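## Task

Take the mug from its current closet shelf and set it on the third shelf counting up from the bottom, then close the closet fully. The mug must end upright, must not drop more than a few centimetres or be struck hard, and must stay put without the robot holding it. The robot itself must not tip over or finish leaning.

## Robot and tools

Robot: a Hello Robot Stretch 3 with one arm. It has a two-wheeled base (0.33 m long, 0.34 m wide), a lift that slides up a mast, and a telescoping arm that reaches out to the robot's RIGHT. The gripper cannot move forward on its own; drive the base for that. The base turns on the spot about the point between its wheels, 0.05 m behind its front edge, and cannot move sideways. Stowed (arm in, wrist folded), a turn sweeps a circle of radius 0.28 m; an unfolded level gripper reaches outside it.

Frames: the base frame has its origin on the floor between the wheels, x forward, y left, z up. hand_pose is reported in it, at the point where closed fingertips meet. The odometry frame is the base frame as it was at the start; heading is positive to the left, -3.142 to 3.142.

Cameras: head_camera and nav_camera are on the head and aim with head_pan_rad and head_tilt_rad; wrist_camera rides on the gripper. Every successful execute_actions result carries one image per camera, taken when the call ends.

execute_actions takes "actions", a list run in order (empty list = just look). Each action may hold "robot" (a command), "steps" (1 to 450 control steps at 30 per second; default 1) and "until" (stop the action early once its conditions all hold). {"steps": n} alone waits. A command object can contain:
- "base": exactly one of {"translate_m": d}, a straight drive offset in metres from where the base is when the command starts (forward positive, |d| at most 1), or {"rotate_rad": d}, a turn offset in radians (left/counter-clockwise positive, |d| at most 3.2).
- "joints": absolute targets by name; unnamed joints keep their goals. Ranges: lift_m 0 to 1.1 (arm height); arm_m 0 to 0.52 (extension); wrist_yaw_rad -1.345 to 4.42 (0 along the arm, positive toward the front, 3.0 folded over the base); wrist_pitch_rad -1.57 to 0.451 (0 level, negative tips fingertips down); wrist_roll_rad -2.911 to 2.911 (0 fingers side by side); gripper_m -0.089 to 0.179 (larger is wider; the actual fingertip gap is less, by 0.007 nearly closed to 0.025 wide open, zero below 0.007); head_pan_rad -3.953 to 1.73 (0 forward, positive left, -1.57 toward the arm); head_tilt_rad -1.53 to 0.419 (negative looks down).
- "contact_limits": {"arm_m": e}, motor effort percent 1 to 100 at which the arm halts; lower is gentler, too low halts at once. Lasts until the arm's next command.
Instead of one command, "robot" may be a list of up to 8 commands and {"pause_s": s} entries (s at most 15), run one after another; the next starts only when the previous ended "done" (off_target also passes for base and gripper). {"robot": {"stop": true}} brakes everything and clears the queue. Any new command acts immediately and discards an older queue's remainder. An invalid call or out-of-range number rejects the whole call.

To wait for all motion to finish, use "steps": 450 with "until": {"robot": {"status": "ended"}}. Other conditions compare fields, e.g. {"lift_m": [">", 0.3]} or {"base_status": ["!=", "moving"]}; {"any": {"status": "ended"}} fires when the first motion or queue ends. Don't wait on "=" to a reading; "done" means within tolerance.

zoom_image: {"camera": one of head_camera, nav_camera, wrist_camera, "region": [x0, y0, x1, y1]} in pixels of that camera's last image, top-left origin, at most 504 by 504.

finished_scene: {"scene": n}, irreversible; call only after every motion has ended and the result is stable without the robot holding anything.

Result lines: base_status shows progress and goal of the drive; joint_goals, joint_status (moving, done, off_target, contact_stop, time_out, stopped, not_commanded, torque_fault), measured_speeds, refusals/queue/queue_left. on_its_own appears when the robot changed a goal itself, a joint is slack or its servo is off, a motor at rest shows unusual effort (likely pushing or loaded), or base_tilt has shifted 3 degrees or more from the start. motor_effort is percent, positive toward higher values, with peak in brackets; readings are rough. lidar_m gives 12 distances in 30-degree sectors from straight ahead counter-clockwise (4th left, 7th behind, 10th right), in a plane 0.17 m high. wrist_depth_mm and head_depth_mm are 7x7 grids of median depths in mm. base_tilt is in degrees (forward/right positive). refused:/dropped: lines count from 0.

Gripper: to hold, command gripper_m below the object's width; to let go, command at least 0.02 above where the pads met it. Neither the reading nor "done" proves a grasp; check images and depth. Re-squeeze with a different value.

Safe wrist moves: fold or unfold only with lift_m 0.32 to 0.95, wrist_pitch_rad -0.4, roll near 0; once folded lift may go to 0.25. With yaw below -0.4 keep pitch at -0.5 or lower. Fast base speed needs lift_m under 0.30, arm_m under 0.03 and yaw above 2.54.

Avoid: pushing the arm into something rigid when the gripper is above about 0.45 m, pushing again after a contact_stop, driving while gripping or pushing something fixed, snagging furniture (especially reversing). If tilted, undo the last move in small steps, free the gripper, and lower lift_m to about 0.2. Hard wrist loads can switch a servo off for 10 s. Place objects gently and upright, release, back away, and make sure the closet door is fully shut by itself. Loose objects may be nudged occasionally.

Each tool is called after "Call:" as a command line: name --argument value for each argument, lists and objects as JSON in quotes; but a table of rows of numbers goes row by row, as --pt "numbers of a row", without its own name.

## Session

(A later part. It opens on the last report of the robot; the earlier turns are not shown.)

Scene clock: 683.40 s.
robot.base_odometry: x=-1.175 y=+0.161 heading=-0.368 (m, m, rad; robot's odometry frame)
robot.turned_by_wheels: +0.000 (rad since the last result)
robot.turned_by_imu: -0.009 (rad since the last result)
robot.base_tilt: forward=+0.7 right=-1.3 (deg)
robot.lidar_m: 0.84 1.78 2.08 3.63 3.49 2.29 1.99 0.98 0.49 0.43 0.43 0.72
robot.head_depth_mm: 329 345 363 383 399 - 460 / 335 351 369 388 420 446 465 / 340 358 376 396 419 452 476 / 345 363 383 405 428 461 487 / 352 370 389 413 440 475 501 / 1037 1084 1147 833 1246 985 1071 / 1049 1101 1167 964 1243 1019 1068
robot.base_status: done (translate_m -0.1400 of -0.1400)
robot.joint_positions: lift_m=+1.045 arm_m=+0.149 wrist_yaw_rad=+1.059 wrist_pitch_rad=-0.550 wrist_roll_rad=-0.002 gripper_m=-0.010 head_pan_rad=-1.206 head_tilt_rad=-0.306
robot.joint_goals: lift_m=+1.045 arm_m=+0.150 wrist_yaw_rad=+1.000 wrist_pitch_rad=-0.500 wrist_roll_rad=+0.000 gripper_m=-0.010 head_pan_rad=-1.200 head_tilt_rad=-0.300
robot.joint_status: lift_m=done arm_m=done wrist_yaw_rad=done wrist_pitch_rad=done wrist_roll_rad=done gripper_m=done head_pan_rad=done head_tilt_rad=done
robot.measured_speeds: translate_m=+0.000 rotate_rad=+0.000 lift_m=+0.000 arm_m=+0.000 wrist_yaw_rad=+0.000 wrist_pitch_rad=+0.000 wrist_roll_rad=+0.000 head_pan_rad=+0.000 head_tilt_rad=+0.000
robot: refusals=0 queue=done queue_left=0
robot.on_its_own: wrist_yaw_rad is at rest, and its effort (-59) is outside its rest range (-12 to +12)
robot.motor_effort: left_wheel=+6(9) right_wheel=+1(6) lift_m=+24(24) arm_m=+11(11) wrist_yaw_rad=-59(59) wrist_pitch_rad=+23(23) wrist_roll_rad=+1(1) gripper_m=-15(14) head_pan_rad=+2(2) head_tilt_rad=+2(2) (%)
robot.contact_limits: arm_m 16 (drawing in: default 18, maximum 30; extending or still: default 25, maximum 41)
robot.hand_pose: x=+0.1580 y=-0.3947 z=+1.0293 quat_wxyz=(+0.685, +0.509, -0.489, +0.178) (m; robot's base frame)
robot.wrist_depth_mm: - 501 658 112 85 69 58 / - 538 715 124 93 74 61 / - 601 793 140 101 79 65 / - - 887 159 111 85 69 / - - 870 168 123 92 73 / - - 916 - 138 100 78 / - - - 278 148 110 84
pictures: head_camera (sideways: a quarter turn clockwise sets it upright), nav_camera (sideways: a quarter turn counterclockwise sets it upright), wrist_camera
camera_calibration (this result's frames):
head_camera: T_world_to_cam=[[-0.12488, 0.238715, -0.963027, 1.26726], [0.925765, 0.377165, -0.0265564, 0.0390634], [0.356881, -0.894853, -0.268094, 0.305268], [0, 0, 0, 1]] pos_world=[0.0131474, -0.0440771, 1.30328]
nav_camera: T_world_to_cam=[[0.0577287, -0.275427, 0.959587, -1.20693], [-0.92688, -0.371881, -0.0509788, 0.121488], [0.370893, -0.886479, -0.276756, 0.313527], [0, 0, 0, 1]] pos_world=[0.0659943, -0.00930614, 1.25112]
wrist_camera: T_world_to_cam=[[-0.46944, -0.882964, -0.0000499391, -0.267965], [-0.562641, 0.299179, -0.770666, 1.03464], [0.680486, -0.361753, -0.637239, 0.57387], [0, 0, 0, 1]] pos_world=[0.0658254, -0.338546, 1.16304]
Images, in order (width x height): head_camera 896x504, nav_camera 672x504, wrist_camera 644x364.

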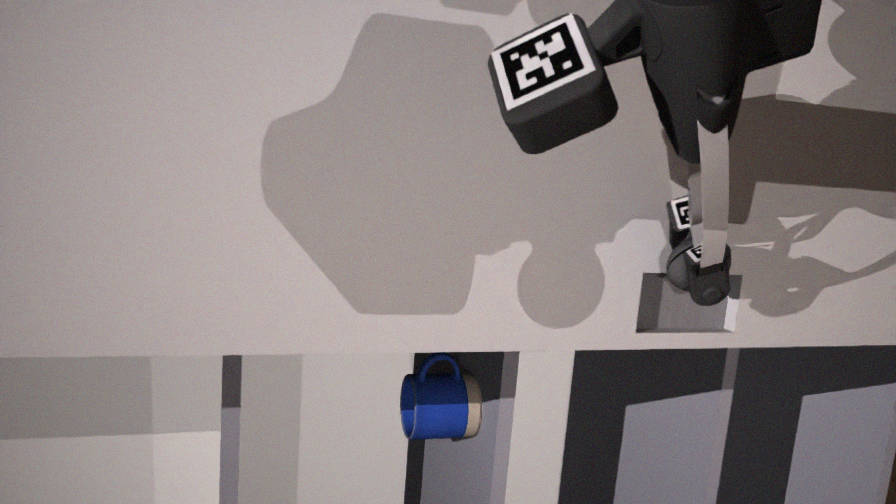

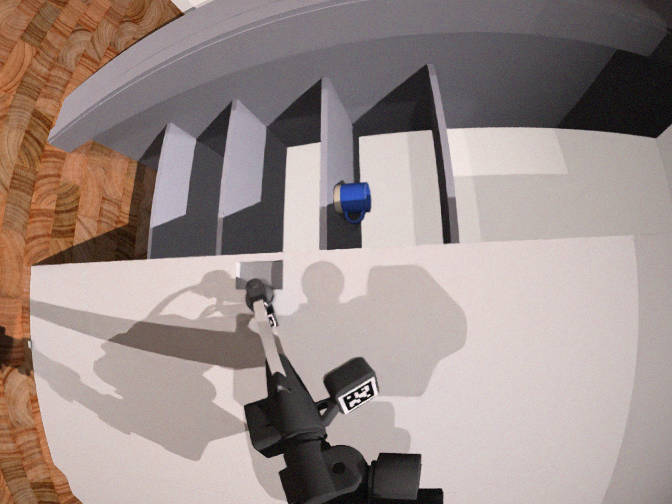

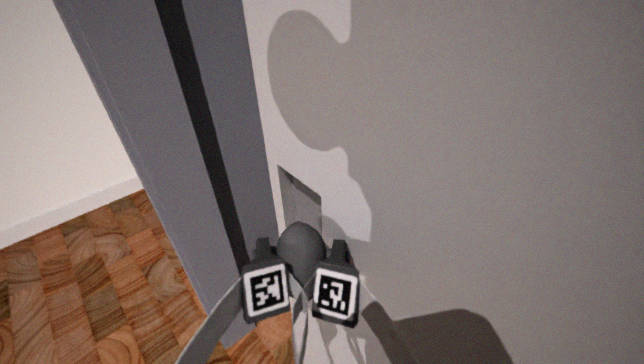

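Call:
execute_actions --actions '[{"robot":[{"joints":{"arm_m":0.135}},{"base":{"translate_m":0.15}}],"steps":450,"until":{"robot":{"status":"ended"}}}]'

Scene clock: 687.13 s.
robot.base_odometry: x=-1.035 y=+0.107 heading=-0.368 (m, m, rad; robot's odometry frame)
robot.turned_by_wheels: +0.000 (rad since the last result)
robot.turned_by_imu: -0.192 (rad since the last result)
robot.base_tilt: forward=+0.5 right=-1.7 (deg)
robot.lidar_m: 0.61 1.67 1.77 2.58 3.70 2.73 2.14 1.08 0.52 0.40 0.39 0.64
robot.head_depth_mm: 318 334 352 372 391 - 458 / 317 333 351 371 - 407 448 / 317 332 351 370 394 410 447 / 316 331 350 369 392 409 445 / 320 336 355 374 398 836 453 / 955 988 1056 1005 1144 918 1047 / 948 994 1057 772 1139 913 1043
robot.base_status: done (translate_m +0.1500 of +0.1500)
robot.joint_positions: lift_m=+1.045 arm_m=+0.134 wrist_yaw_rad=+1.137 wrist_pitch_rad=-0.558 wrist_roll_rad=-0.001 gripper_m=-0.010 head_pan_rad=-1.206 head_tilt_rad=-0.306
robot.joint_goals: lift_m=+1.045 arm_m=+0.135 wrist_yaw_rad=+1.076 wrist_pitch_rad=-0.500 wrist_roll_rad=+0.000 gripper_m=-0.010 head_pan_rad=-1.200 head_tilt_rad=-0.300
robot.joint_status: lift_m=done arm_m=done wrist_yaw_rad=done wrist_pitch_rad=done wrist_roll_rad=done gripper_m=done head_pan_rad=done head_tilt_rad=done
robot.measured_speeds: translate_m=+0.000 rotate_rad=+0.000 lift_m=+0.000 arm_m=+0.000 wrist_yaw_rad=+0.000 wrist_pitch_rad=+0.000 wrist_roll_rad=+0.000 head_pan_rad=+0.000 head_tilt_rad=+0.000
robot: refusals=0 queue=done queue_left=0
robot.on_its_own: wrist_yaw_rad is held at +1.076, not at your +1.000, by its stall guard, which is still easing
robot.motor_effort: left_wheel=+10(17) right_wheel=+1(26) lift_m=+24(24) arm_m=+6(11) wrist_yaw_rad=-61(62) wrist_pitch_rad=+26(26) wrist_roll_rad=+1(1) gripper_m=-14(14) head_pan_rad=+1(2) head_tilt_rad=+2(3) (%)
robot.hand_pose: x=+0.1642 y=-0.3655 z=+1.0276 quat_wxyz=(+0.678, +0.530, -0.467, +0.202) (m; robot's base frame)
robot.wrist_depth_mm: 400 554 651 99 79 66 57 / 438 506 723 110 86 71 61 / - 534 794 123 95 77 64 / - 577 860 140 104 83 69 / - 683 936 158 117 91 74 / - - 849 - 130 100 80 / - - - 252 144 111 87
pictures: head_camera (sideways: a quarter turn clockwise sets it upright), nav_camera (sideways: a quarter turn counterclockwise sets it upright), wrist_camera
camera_calibration (this result's frames):
head_camera: T_world_to_cam=[[-0.124881, 0.238716, -0.963026, 1.26726], [0.925765, 0.377166, -0.0265564, 0.0390634], [0.356881, -0.894852, -0.268096, 0.30527], [0, 0, 0, 1]] pos_world=[0.0131474, -0.0440771, 1.30328]
nav_camera: T_world_to_cam=[[0.0577295, -0.275428, 0.959587, -1.20693], [-0.926879, -0.371882, -0.0509788, 0.121488], [0.370894, -0.886478, -0.276757, 0.313529], [0, 0, 0, 1]] pos_world=[0.0659943, -0.009306, 1.25111]
wrist_camera: T_world_to_cam=[[-0.399201, -0.916863, -0.000489571, -0.262734], [-0.589646, 0.25714, -0.765635, 1.01206], [0.702108, -0.305353, -0.643276, 0.602431], [0, 0, 0, 1]] pos_world=[0.068903, -0.317179, 1.16227]
Images, in order (width x height): head_camera 896x504, nav_camera 672x504, wrist_camera 644x364.

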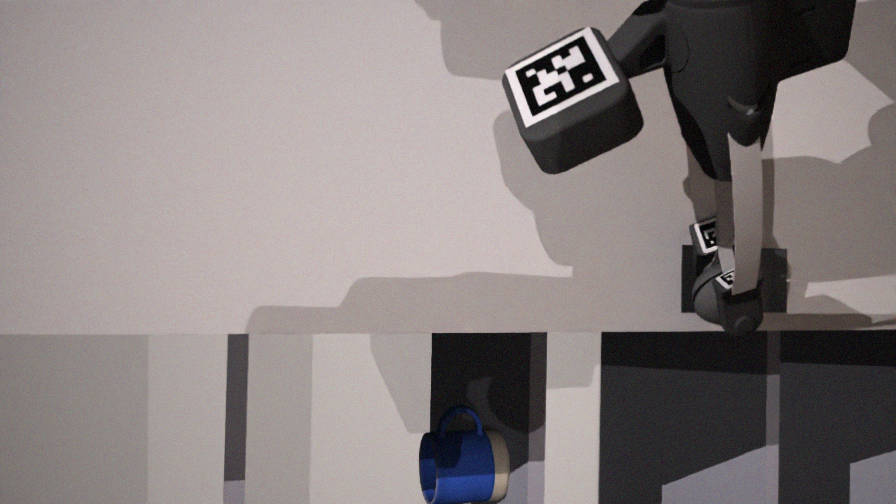

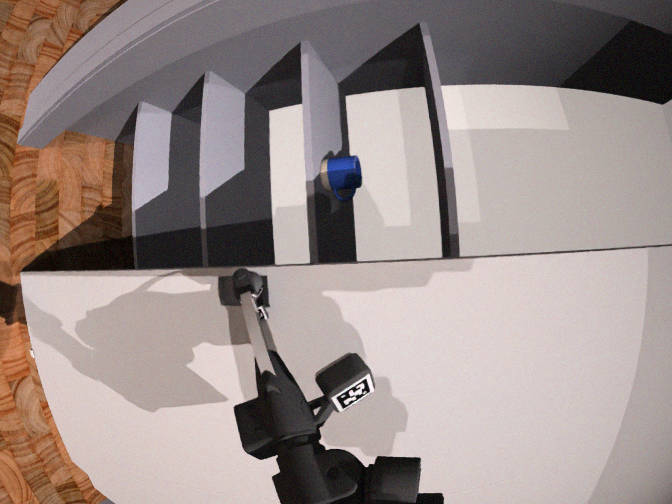

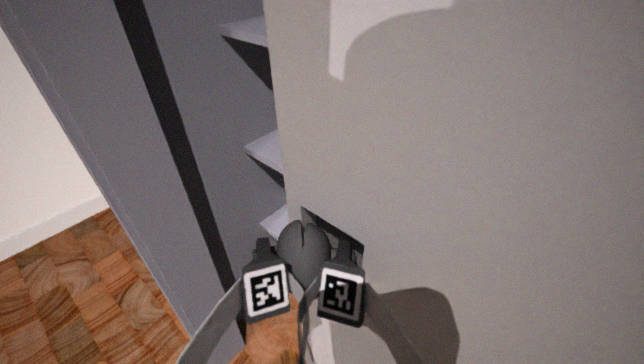

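Call:
execute_actions --actions '[{"robot":[{"base":{"translate_m":-0.05}},{"joints":{"arm_m":0}},{"joints":{"wrist_pitch_rad":-1.4,"wrist_yaw_rad":0}},{"base":{"rotate_rad":0.22}},{"base":{"translate_m":-0.85},"joints":{"lift_m":0.75,"head_pan_rad":-1.6,"head_tilt_rad":-0.7}}],"steps":450,"until":{"robot":{"status":"ended"}}},{"steps":300,"until":{"robot":{"status":"ended"}}}]'

Scene clock: 705.10 s.
robot.base_odometry: x=-1.923 y=+0.250 heading=-0.148 (m, m, rad; robot's odometry frame)
robot.turned_by_wheels: +0.220 (rad since the last result)
robot.turned_by_imu: +0.196 (rad since the last result)
robot.base_tilt: forward=+0.6 right=-1.2 (deg)
robot.lidar_m: 1.48 2.54 2.97 3.01 2.39 1.42 1.24 1.24 0.69 0.61 0.64 0.73
robot.head_depth_mm: 537 614 1571 1867 1672 1405 1246 / 526 592 677 785 1009 1368 1257 / 507 572 651 757 907 1113 1234 / 529 587 667 775 921 1122 1219 / 1136 1284 1192 1360 1544 1233 1201 / 550 609 681 781 910 1085 1181 / 531 592 665 751 850 989 1150
robot.base_status: done (translate_m -0.8500 of -0.8500)
robot.joint_positions: lift_m=+0.750 arm_m=+0.002 wrist_yaw_rad=+0.003 wrist_pitch_rad=-1.396 wrist_roll_rad=-0.001 gripper_m=-0.010 head_pan_rad=-1.593 head_tilt_rad=-0.691
robot.joint_goals: lift_m=+0.750 arm_m=+0.000 wrist_yaw_rad=+0.000 wrist_pitch_rad=-1.400 wrist_roll_rad=+0.000 gripper_m=-0.010 head_pan_rad=-1.600 head_tilt_rad=-0.700
robot.joint_status: lift_m=done arm_m=done wrist_yaw_rad=done wrist_pitch_rad=done wrist_roll_rad=done gripper_m=done head_pan_rad=done head_tilt_rad=done
robot.measured_speeds: translate_m=+0.000 rotate_rad=+0.000 lift_m=+0.000 arm_m=+0.000 wrist_yaw_rad=+0.000 wrist_pitch_rad=+0.000 wrist_roll_rad=+0.000 head_pan_rad=+0.000 head_tilt_rad=+0.000
robot: refusals=0 queue=done queue_left=0
robot.motor_effort: left_wheel=-2(13) right_wheel=+2(22) lift_m=+21(24) arm_m=-2(6) wrist_yaw_rad=-3(50) wrist_pitch_rad=-2(23) wrist_roll_rad=+1(0) gripper_m=-6(14) head_pan_rad=-2(24) head_tilt_rad=-4(23) (%)
robot.hand_pose: x=-0.0216 y=-0.1682 z=+0.6324 quat_wxyz=(+0.543, +0.455, -0.541, -0.454) (m; robot's base frame)
robot.wrist_depth_mm: 572 628 765 812 816 803 815 / 737 809 822 804 804 816 810 / 822 825 816 817 798 811 800 / 814 804 798 797 802 794 789 / 804 811 800 - 778 781 773 / 794 793 784 - - 775 777 / 791 792 784 - - 774 763
pictures: head_camera (sideways: a quarter turn clockwise sets it upright), nav_camera (sideways: a quarter turn counterclockwise sets it upright), wrist_camera
camera_calibration (this result's frames):
head_camera: T_world_to_cam=[[-0.0180902, 0.609815, -0.792337, 1.04395], [0.999831, 0.0085273, -0.0162647, 0.0252021], [-0.00316193, -0.792498, -0.609866, 0.752191], [0, 0, 0, 1]] pos_world=[-0.00393427, -0.0407181, 1.2863]
nav_camera: T_world_to_cam=[[-0.0579025, -0.616446, 0.785265, -0.978832], [-0.998237, 0.0254755, -0.0536076, 0.12532], [0.0130411, -0.786985, -0.616835, 0.758229], [0, 0, 0, 1]] pos_world=[0.0585336, -0.0098756, 1.24306]
wrist_camera: T_world_to_cam=[[-0.999709, -0.0167932, -0.0173452, -0.00710624], [-0.0161938, 0.999286, -0.0341391, 0.2238], [0.0179061, -0.0338483, -0.999267, 0.794902], [0, 0, 0, 1]] pos_world=[-0.0177136, -0.196854, 0.801836]
Images, in order (width x height): head_camera 896x504, nav_camera 672x504, wrist_camera 644x364.

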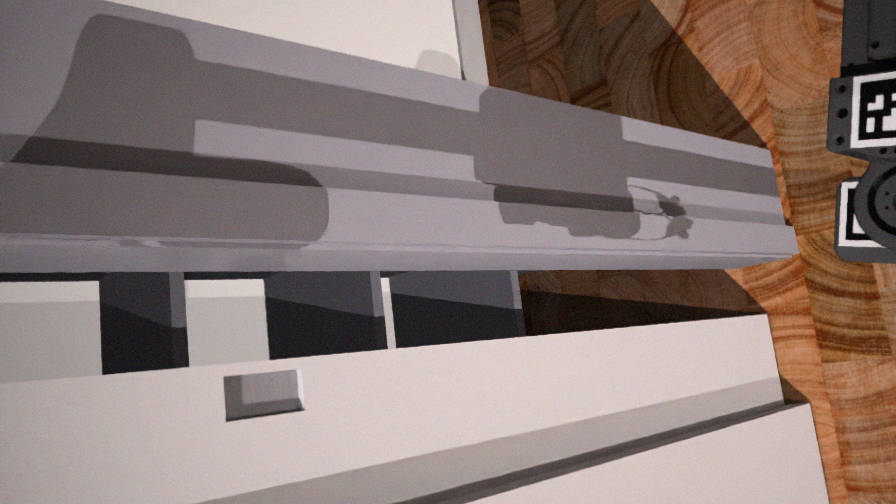

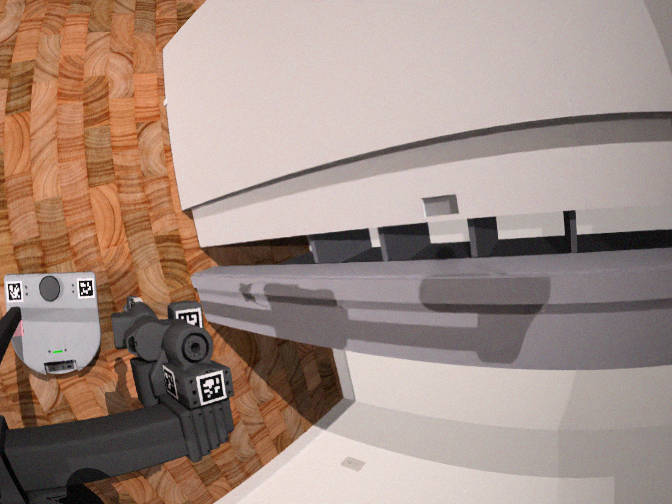

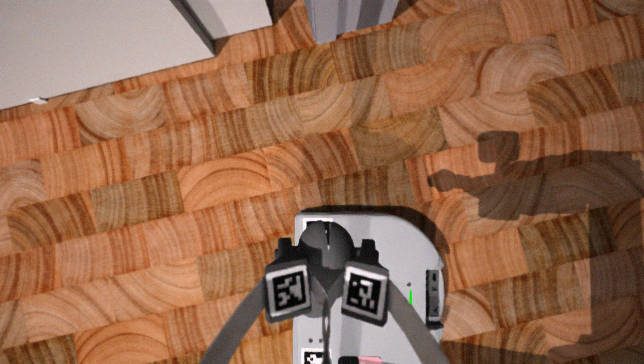

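Call:
execute_actions --actions '[{"robot":[{"base":{"rotate_rad":0.2},"joints":{"lift_m":0.55,"wrist_pitch_rad":-0.3,"head_pan_rad":-1.4,"head_tilt_rad":-0.9}}],"steps":450,"until":{"robot":{"status":"ended"}}}]'

Scene clock: 708.77 s.
robot.base_odometry: x=-1.923 y=+0.250 heading=+0.052 (m, m, rad; robot's odometry frame)
robot.turned_by_wheels: +0.200 (rad since the last result)
robot.turned_by_imu: +0.196 (rad since the last result)
robot.base_tilt: forward=+0.7 right=-1.3 (deg)
robot.lidar_m: 2.54 2.61 3.44 3.02 1.85 1.30 1.24 1.27 0.63 0.61 0.64 0.84
robot.head_depth_mm: 1165 1083 847 830 1032 1244 1168 / 579 678 1280 1637 1180 1250 - / 583 672 795 968 1260 1312 - / 583 671 795 970 1262 1265 1131 / 560 651 776 954 1247 1260 1133 / 571 664 794 989 1307 1261 1129 / 581 679 815 1017 1355 1268 1132
robot.base_status: done (rotate_rad +0.1999 of +0.2000)
robot.joint_positions: lift_m=+0.550 arm_m=+0.002 wrist_yaw_rad=+0.002 wrist_pitch_rad=-0.323 wrist_roll_rad=-0.001 gripper_m=-0.010 head_pan_rad=-1.407 head_tilt_rad=-0.889
robot.joint_goals: lift_m=+0.550 arm_m=+0.000 wrist_yaw_rad=+0.000 wrist_pitch_rad=-0.300 wrist_roll_rad=+0.000 gripper_m=-0.010 head_pan_rad=-1.400 head_tilt_rad=-0.900
robot.joint_status: lift_m=done arm_m=done wrist_yaw_rad=done wrist_pitch_rad=done wrist_roll_rad=done gripper_m=done head_pan_rad=done head_tilt_rad=done
robot.measured_speeds: translate_m=+0.000 rotate_rad=+0.000 lift_m=+0.000 arm_m=+0.000 wrist_yaw_rad=+0.000 wrist_pitch_rad=+0.000 wrist_roll_rad=+0.000 head_pan_rad=+0.000 head_tilt_rad=+0.000
robot: refusals=0 queue=done queue_left=0
robot.motor_effort: left_wheel=-3(8) right_wheel=+3(6) lift_m=+21(20) arm_m=-2(3) wrist_yaw_rad=-2(2) wrist_pitch_rad=+10(12) wrist_roll_rad=+0(0) gripper_m=-6(7) head_pan_rad=+2(17) head_tilt_rad=-4(18) (%)
robot.hand_pose: x=-0.0209 y=-0.3828 z=+0.5847 quat_wxyz=(+0.699, +0.115, -0.697, -0.113) (m; robot's base frame)
robot.wrist_depth_mm: 326 330 372 614 318 320 324 / 352 352 396 - 338 341 - / 377 377 428 838 363 368 - / 407 408 453 750 394 398 - / 442 448 484 506 428 434 - / 486 485 507 - 459 485 937 / 541 537 562 640 518 730 767
pictures: head_camera (sideways: a quarter turn clockwise sets it upright), nav_camera (sideways: a quarter turn counterclockwise sets it upright), wrist_camera
camera_calibration (this result's frames):
head_camera: T_world_to_cam=[[-0.153903, 0.737879, -0.657151, 0.868589], [0.980616, 0.195685, -0.00993349, 0.0170734], [0.121265, -0.645942, -0.753693, 0.938503], [0, 0, 0, 1]] pos_world=[0.00312843, -0.0380365, 1.27831]
nav_camera: T_world_to_cam=[[0.0801913, -0.756907, 0.648584, -0.801546], [-0.987463, -0.14908, -0.0518886, 0.123002], [0.135966, -0.636292, -0.759372, 0.942869], [0, 0, 0, 1]] pos_world=[0.0575389, 0.0115816, 1.24224]
wrist_camera: T_world_to_cam=[[-0.999676, -0.0250367, 0.00448049, -0.0268267], [-0.0152078, 0.44718, -0.894315, 0.72823], [0.0203871, -0.894093, -0.447416, 0.0880954], [0, 0, 0, 1]] pos_world=[-0.0175392, -0.247556, 0.690802]
Images, in order (width x height): head_camera 896x504, nav_camera 672x504, wrist_camera 644x364.

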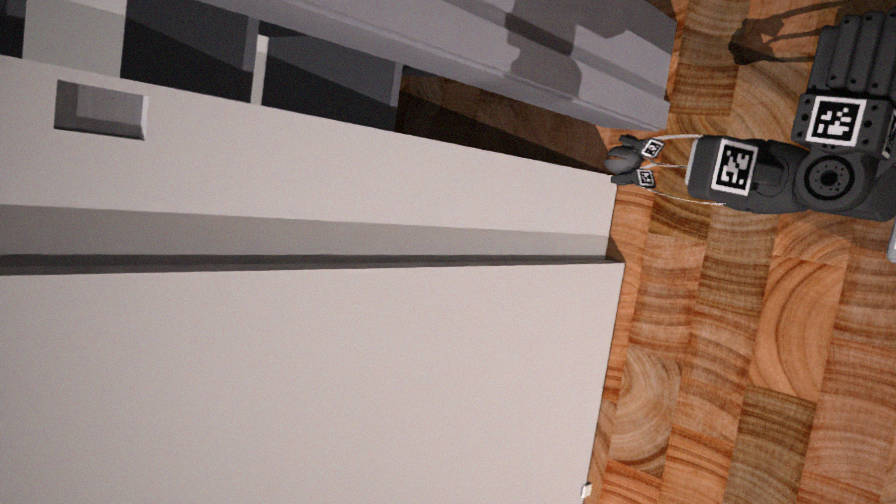

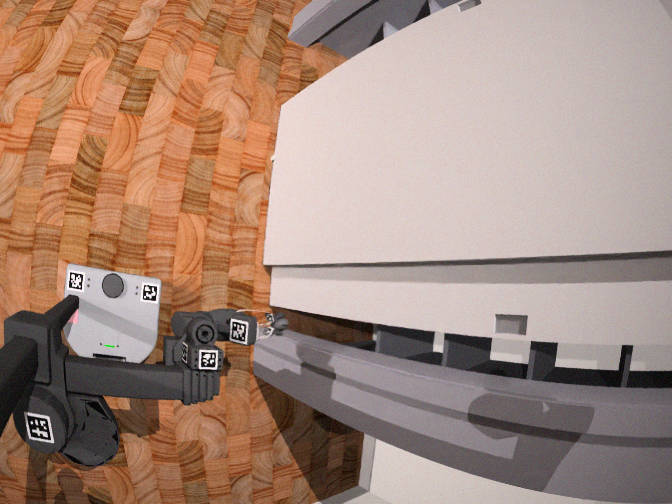

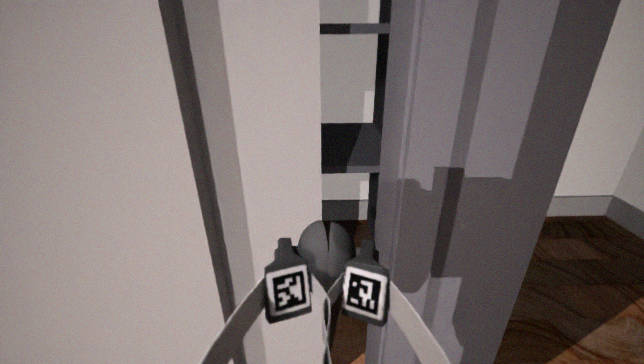

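Call:
execute_actions --actions '[{"robot":[{"base":{"translate_m":0.09},"joints":{"arm_m":0.24}},{"joints":{"arm_m":0.36},"contact_limits":{"arm_m":9}}],"steps":450,"until":{"robot":{"status":"ended"}}}]'

Scene clock: 713.23 s.
robot.base_odometry: x=-1.833 y=+0.255 heading=+0.052 (m, m, rad; robot's odometry frame)
robot.turned_by_wheels: +0.000 (rad since the last result)
robot.turned_by_imu: +0.001 (rad since the last result)
robot.base_tilt: forward=+0.8 right=-1.2 (deg)
robot.lidar_m: 2.45 2.50 3.32 3.00 1.98 1.40 1.33 1.36 0.63 0.62 0.63 0.84
robot.head_depth_mm: 559 644 823 1497 992 1253 - / 570 656 773 903 - 1266 1129 / 547 639 770 933 1270 1274 1134 / 545 632 748 920 1192 1267 1130 / 556 646 769 953 1237 1270 1137 / 566 661 791 978 1292 1264 1131 / 577 674 809 1013 1345 1267 1132
robot.base_status: done (translate_m +0.0900 of +0.0900)
robot.joint_positions: lift_m=+0.550 arm_m=+0.270 wrist_yaw_rad=+0.008 wrist_pitch_rad=-0.330 wrist_roll_rad=-0.001 gripper_m=-0.010 head_pan_rad=-1.407 head_tilt_rad=-0.889
robot.joint_goals: lift_m=+0.550 arm_m=+0.270 wrist_yaw_rad=+0.000 wrist_pitch_rad=-0.300 wrist_roll_rad=+0.000 gripper_m=-0.010 head_pan_rad=-1.400 head_tilt_rad=-0.900
robot.joint_status: lift_m=done arm_m=contact_stop wrist_yaw_rad=done wrist_pitch_rad=done wrist_roll_rad=done gripper_m=done head_pan_rad=done head_tilt_rad=done
robot.measured_speeds: translate_m=+0.000 rotate_rad=+0.000 lift_m=+0.000 arm_m=-0.009 wrist_yaw_rad=+0.000 wrist_pitch_rad=+0.000 wrist_roll_rad=+0.000 head_pan_rad=+0.000 head_tilt_rad=+0.000
robot: refusals=0 queue=dropped queue_left=0
robot.on_its_own: arm_m is slack since a contact_stop, until your next command for it (your +0.360 is given up)
robot.motor_effort: left_wheel=+0(4) right_wheel=-1(6) lift_m=+21(21) arm_m=+6(11) wrist_yaw_rad=-9(9) wrist_pitch_rad=+14(16) wrist_roll_rad=+0(0) gripper_m=-5(7) head_pan_rad=+4(3) head_tilt_rad=-4(4) (%)
robot.contact_limits: arm_m 9 (drawing in: default 18, maximum 30; extending or still: default 25, maximum 41)
robot.hand_pose: x=-0.0196 y=-0.6497 z=+0.5831 quat_wxyz=(+0.698, +0.119, -0.696, -0.114) (m; robot's base frame)
robot.wrist_depth_mm: 110 132 132 133 133 136 301 / 110 140 141 142 143 374 302 / 107 147 152 153 153 395 197 / 113 145 164 165 166 428 197 / 121 144 180 177 180 456 199 / 132 144 197 - 198 458 200 / 147 153 216 220 226 465 199
pictures: head_camera (sideways: a quarter turn clockwise sets it upright), nav_camera (sideways: a quarter turn counterclockwise sets it upright), wrist_camera
camera_calibration (this result's frames):
head_camera: T_world_to_cam=[[-0.154047, 0.738165, -0.656797, 0.868129], [0.980591, 0.195814, -0.00991788, 0.0170533], [0.121289, -0.645577, -0.754002, 0.938905], [0, 0, 0, 1]] pos_world=[0.00313143, -0.0380259, 1.27829]
nav_camera: T_world_to_cam=[[0.0803368, -0.757197, 0.648227, -0.801081], [-0.987448, -0.149181, -0.051882, 0.122994], [0.135988, -0.635922, -0.759678, 0.943266], [0, 0, 0, 1]] pos_world=[0.0575329, 0.0116157, 1.24224]
wrist_camera: T_world_to_cam=[[-0.99951, -0.0310148, 0.00431792, -0.0358959], [-0.0179187, 0.453398, -0.891128, 0.84828], [0.0256804, -0.890768, -0.453731, -0.145434], [0, 0, 0, 1]] pos_world=[-0.0169435, -0.51527, 0.690094]
Images, in order (width x height): head_camera 896x504, nav_camera 672x504, wrist_camera 644x364.

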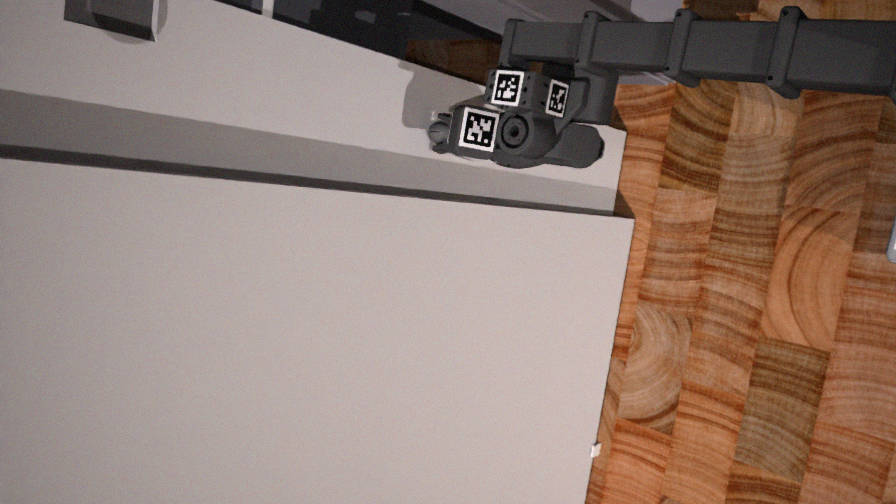

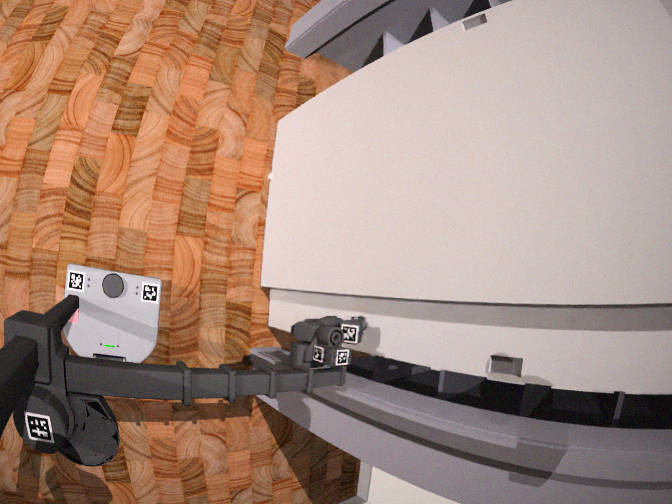

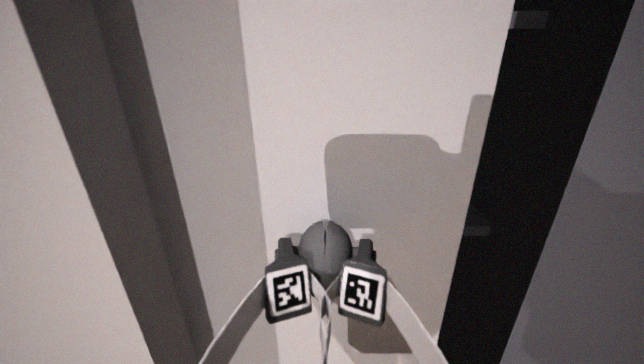

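Call:
execute_actions --actions '[{"robot":[{"joints":{"arm_m":0.26}},{"base":{"translate_m":0.25}}],"steps":450,"until":{"robot":{"status":"ended"}}}]'

Scene clock: 718.23 s.
robot.base_odometry: x=-1.583 y=+0.268 heading=+0.052 (m, m, rad; robot's odometry frame)
robot.turned_by_wheels: +0.000 (rad since the last result)
robot.turned_by_imu: -0.006 (rad since the last result)
robot.base_tilt: forward=+0.7 right=-1.2 (deg)
robot.lidar_m: 2.20 2.25 2.97 2.99 2.34 1.66 1.57 0.89 0.69 0.61 0.62 0.82
robot.head_depth_mm: 545 630 740 894 1114 1293 - / 517 599 737 877 - 1262 1138 / 525 608 716 870 1135 1265 1131 / 533 618 734 900 1166 1274 1133 / 544 631 753 932 1214 1272 1136 / 554 646 770 957 1268 1272 1131 / 563 660 791 985 1321 1266 1129
robot.base_status: done (translate_m +0.2500 of +0.2500)
robot.joint_positions: lift_m=+0.550 arm_m=+0.259 wrist_yaw_rad=-0.056 wrist_pitch_rad=-0.331 wrist_roll_rad=-0.001 gripper_m=-0.010 head_pan_rad=-1.407 head_tilt_rad=-0.889
robot.joint_goals: lift_m=+0.550 arm_m=+0.260 wrist_yaw_rad=-0.051 wrist_pitch_rad=-0.300 wrist_roll_rad=+0.000 gripper_m=-0.010 head_pan_rad=-1.400 head_tilt_rad=-0.900
robot.joint_status: lift_m=done arm_m=done wrist_yaw_rad=done wrist_pitch_rad=done wrist_roll_rad=done gripper_m=done head_pan_rad=done head_tilt_rad=done
robot.measured_speeds: translate_m=+0.000 rotate_rad=+0.000 lift_m=+0.000 arm_m=+0.000 wrist_yaw_rad=+0.000 wrist_pitch_rad=+0.000 wrist_roll_rad=+0.000 head_pan_rad=+0.000 head_tilt_rad=+0.000
robot: refusals=0 queue=done queue_left=0
robot.on_its_own: wrist_yaw_rad is held at -0.051, not at your +0.000, by its stall guard, which is not easing now
robot.motor_effort: left_wheel=-5(25) right_wheel=+6(38) lift_m=+21(21) arm_m=+7(7) wrist_yaw_rad=+3(53) wrist_pitch_rad=+14(15) wrist_roll_rad=+0(0) gripper_m=-6(11) head_pan_rad=+3(3) head_tilt_rad=-4(4) (%)
robot.hand_pose: x=-0.0345 y=-0.6385 z=+0.5829 quat_wxyz=(+0.694, +0.097, -0.700, -0.136) (m; robot's base frame)
robot.wrist_depth_mm: 86 87 89 132 135 138 141 / 91 93 96 141 145 149 152 / 98 99 102 152 155 160 164 / 105 107 111 164 169 174 179 / 114 116 120 175 184 190 197 / 124 127 130 - 203 211 219 / 137 140 145 219 228 235 246
pictures: head_camera (sideways: a quarter turn clockwise sets it upright), nav_camera (sideways: a quarter turn counterclockwise sets it upright), wrist_camera
camera_calibration (this result's frames):
head_camera: T_world_to_cam=[[-0.154063, 0.738183, -0.656773, 0.868097], [0.980587, 0.195832, -0.00991681, 0.0170519], [0.121297, -0.645551, -0.754023, 0.938932], [0, 0, 0, 1]] pos_world=[0.00313198, -0.0380252, 1.27829]
nav_camera: T_world_to_cam=[[0.0803535, -0.757217, 0.648202, -0.801049], [-0.987445, -0.149197, -0.0518816, 0.122993], [0.135995, -0.635896, -0.759699, 0.943294], [0, 0, 0, 1]] pos_world=[0.0575323, 0.0116185, 1.24224]
wrist_camera: T_world_to_cam=[[-0.999452, 0.0328053, 0.0043409, -0.00977068], [0.0110361, 0.454111, -0.890877, 0.844092], [-0.0311968, -0.890341, -0.454224, -0.136492], [0, 0, 0, 1]] pos_world=[-0.0233389, -0.504514, 0.690026]
Images, in order (width x height): head_camera 896x504, nav_camera 672x504, wrist_camera 644x364.

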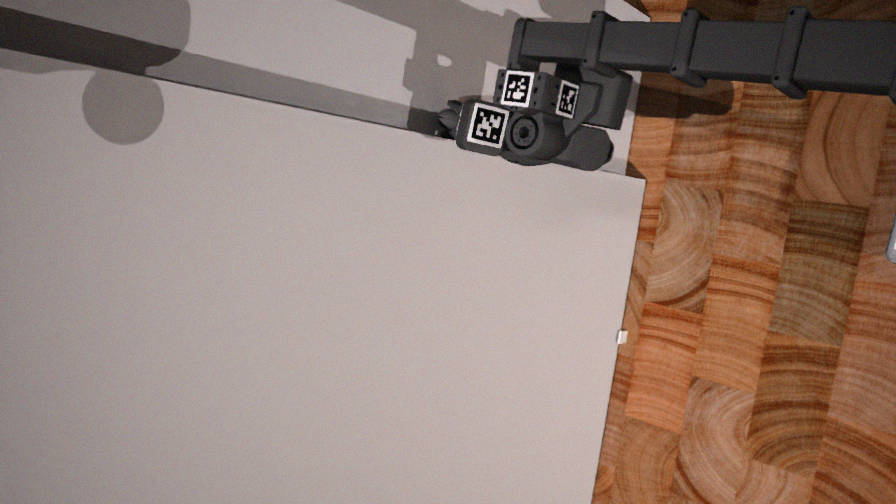

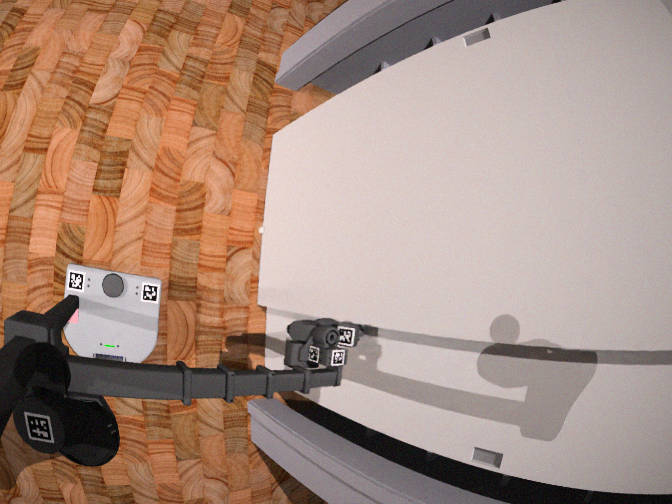

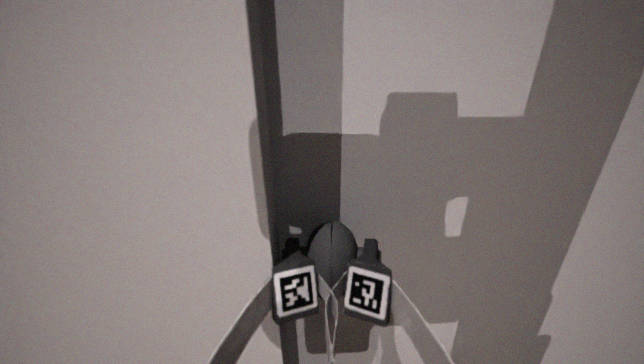

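Call:
execute_actions --actions '[{"robot":[{"base":{"translate_m":0.25}}],"steps":450,"until":{"robot":{"status":"ended"}}}]'

Scene clock: 722.17 s.
robot.base_odometry: x=-1.333 y=+0.281 heading=+0.051 (m, m, rad; robot's odometry frame)
robot.turned_by_wheels: +0.000 (rad since the last result)
robot.turned_by_imu: -0.092 (rad since the last result)
robot.base_tilt: forward=+0.7 right=-1.3 (deg)
robot.lidar_m: 1.97 1.98 2.44 3.48 2.98 1.97 1.81 0.93 0.69 0.59 0.59 0.73
robot.head_depth_mm: 495 604 731 893 1117 - - / 498 576 680 823 - 1269 1131 / 502 580 688 843 1090 1272 1128 / 507 585 695 855 1106 1271 1130 / 511 592 704 864 1126 1270 1133 / 515 597 712 879 1144 1266 1129 / 519 603 721 891 1170 1264 1130
robot.base_status: done (translate_m +0.2500 of +0.2500)
robot.joint_positions: lift_m=+0.550 arm_m=+0.260 wrist_yaw_rad=-0.213 wrist_pitch_rad=-0.339 wrist_roll_rad=-0.001 gripper_m=-0.010 head_pan_rad=-1.407 head_tilt_rad=-0.889
robot.joint_goals: lift_m=+0.550 arm_m=+0.260 wrist_yaw_rad=-0.180 wrist_pitch_rad=-0.300 wrist_roll_rad=+0.000 gripper_m=-0.010 head_pan_rad=-1.400 head_tilt_rad=-0.900
robot.joint_status: lift_m=done arm_m=done wrist_yaw_rad=done wrist_pitch_rad=done wrist_roll_rad=done gripper_m=done head_pan_rad=done head_tilt_rad=done
robot.measured_speeds: translate_m=+0.000 rotate_rad=+0.000 lift_m=+0.000 arm_m=+0.000 wrist_yaw_rad=+0.000 wrist_pitch_rad=+0.000 wrist_roll_rad=+0.000 head_pan_rad=+0.000 head_tilt_rad=+0.000
robot: refusals=0 queue=done queue_left=0
robot.on_its_own: wrist_yaw_rad is held at -0.180, not at your +0.000, by its stall guard, which is still easing
robot.motor_effort: left_wheel=-13(23) right_wheel=+17(32) lift_m=+21(21) arm_m=+5(6) wrist_yaw_rad=+32(56) wrist_pitch_rad=+17(18) wrist_roll_rad=+0(1) gripper_m=-10(13) head_pan_rad=+3(3) head_tilt_rad=-4(4) (%)
robot.hand_pose: x=-0.0709 y=-0.6328 z=+0.5810 quat_wxyz=(+0.681, +0.045, -0.705, -0.193) (m; robot's base frame)
robot.wrist_depth_mm: - 71 78 128 141 157 178 / - 76 83 138 153 172 197 / - 81 88 148 166 188 219 / - 86 95 161 182 210 247 / 87 92 103 171 202 236 286 / 93 100 112 - 229 269 336 / 101 108 121 215 254 313 493
pictures: head_camera (sideways: a quarter turn clockwise sets it upright), nav_camera (sideways: a quarter turn counterclockwise sets it upright), wrist_camera
camera_calibration (this result's frames):
head_camera: T_world_to_cam=[[-0.154087, 0.738241, -0.656702, 0.868005], [0.980584, 0.195851, -0.00991367, 0.0170478], [0.121297, -0.645479, -0.754085, 0.939013], [0, 0, 0, 1]] pos_world=[0.00313231, -0.0380231, 1.27828]
nav_camera: T_world_to_cam=[[0.0803774, -0.757276, 0.648131, -0.800956], [-0.987444, -0.14921, -0.0518802, 0.122991], [0.135995, -0.635822, -0.75976, 0.943373], [0, 0, 0, 1]] pos_world=[0.0575312, 0.011625, 1.24224]
wrist_camera: T_world_to_cam=[[-0.981948, 0.189107, 0.00401064, 0.0540523], [0.0837908, 0.453903, -0.887103, 0.843037], [-0.169577, -0.870753, -0.461554, -0.126625], [0, 0, 0, 1]] pos_world=[-0.0390349, -0.503138, 0.6892]
Images, in order (width x height): head_camera 896x504, nav_camera 672x504, wrist_camera 644x364.

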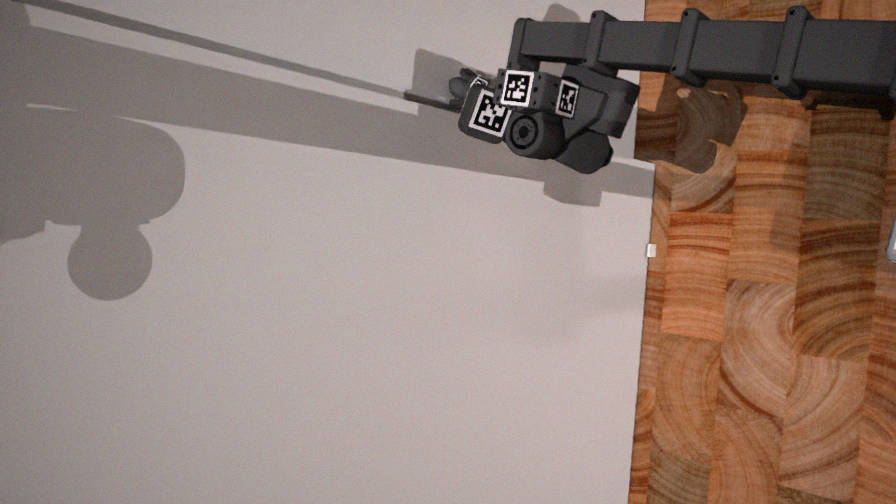

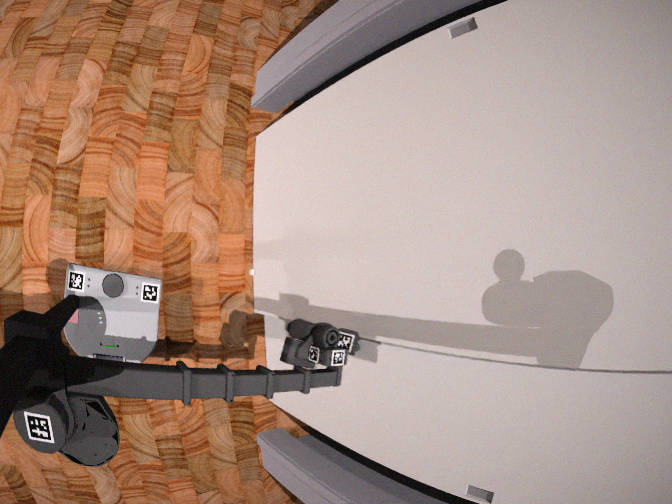

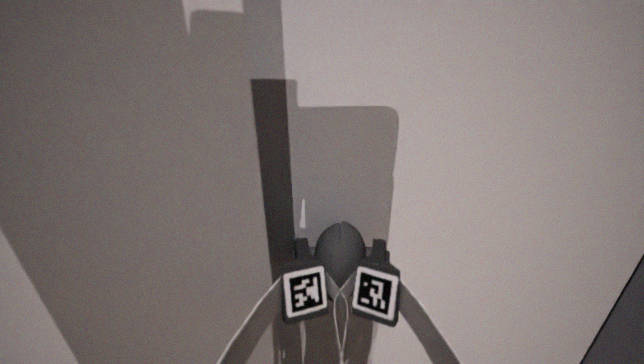

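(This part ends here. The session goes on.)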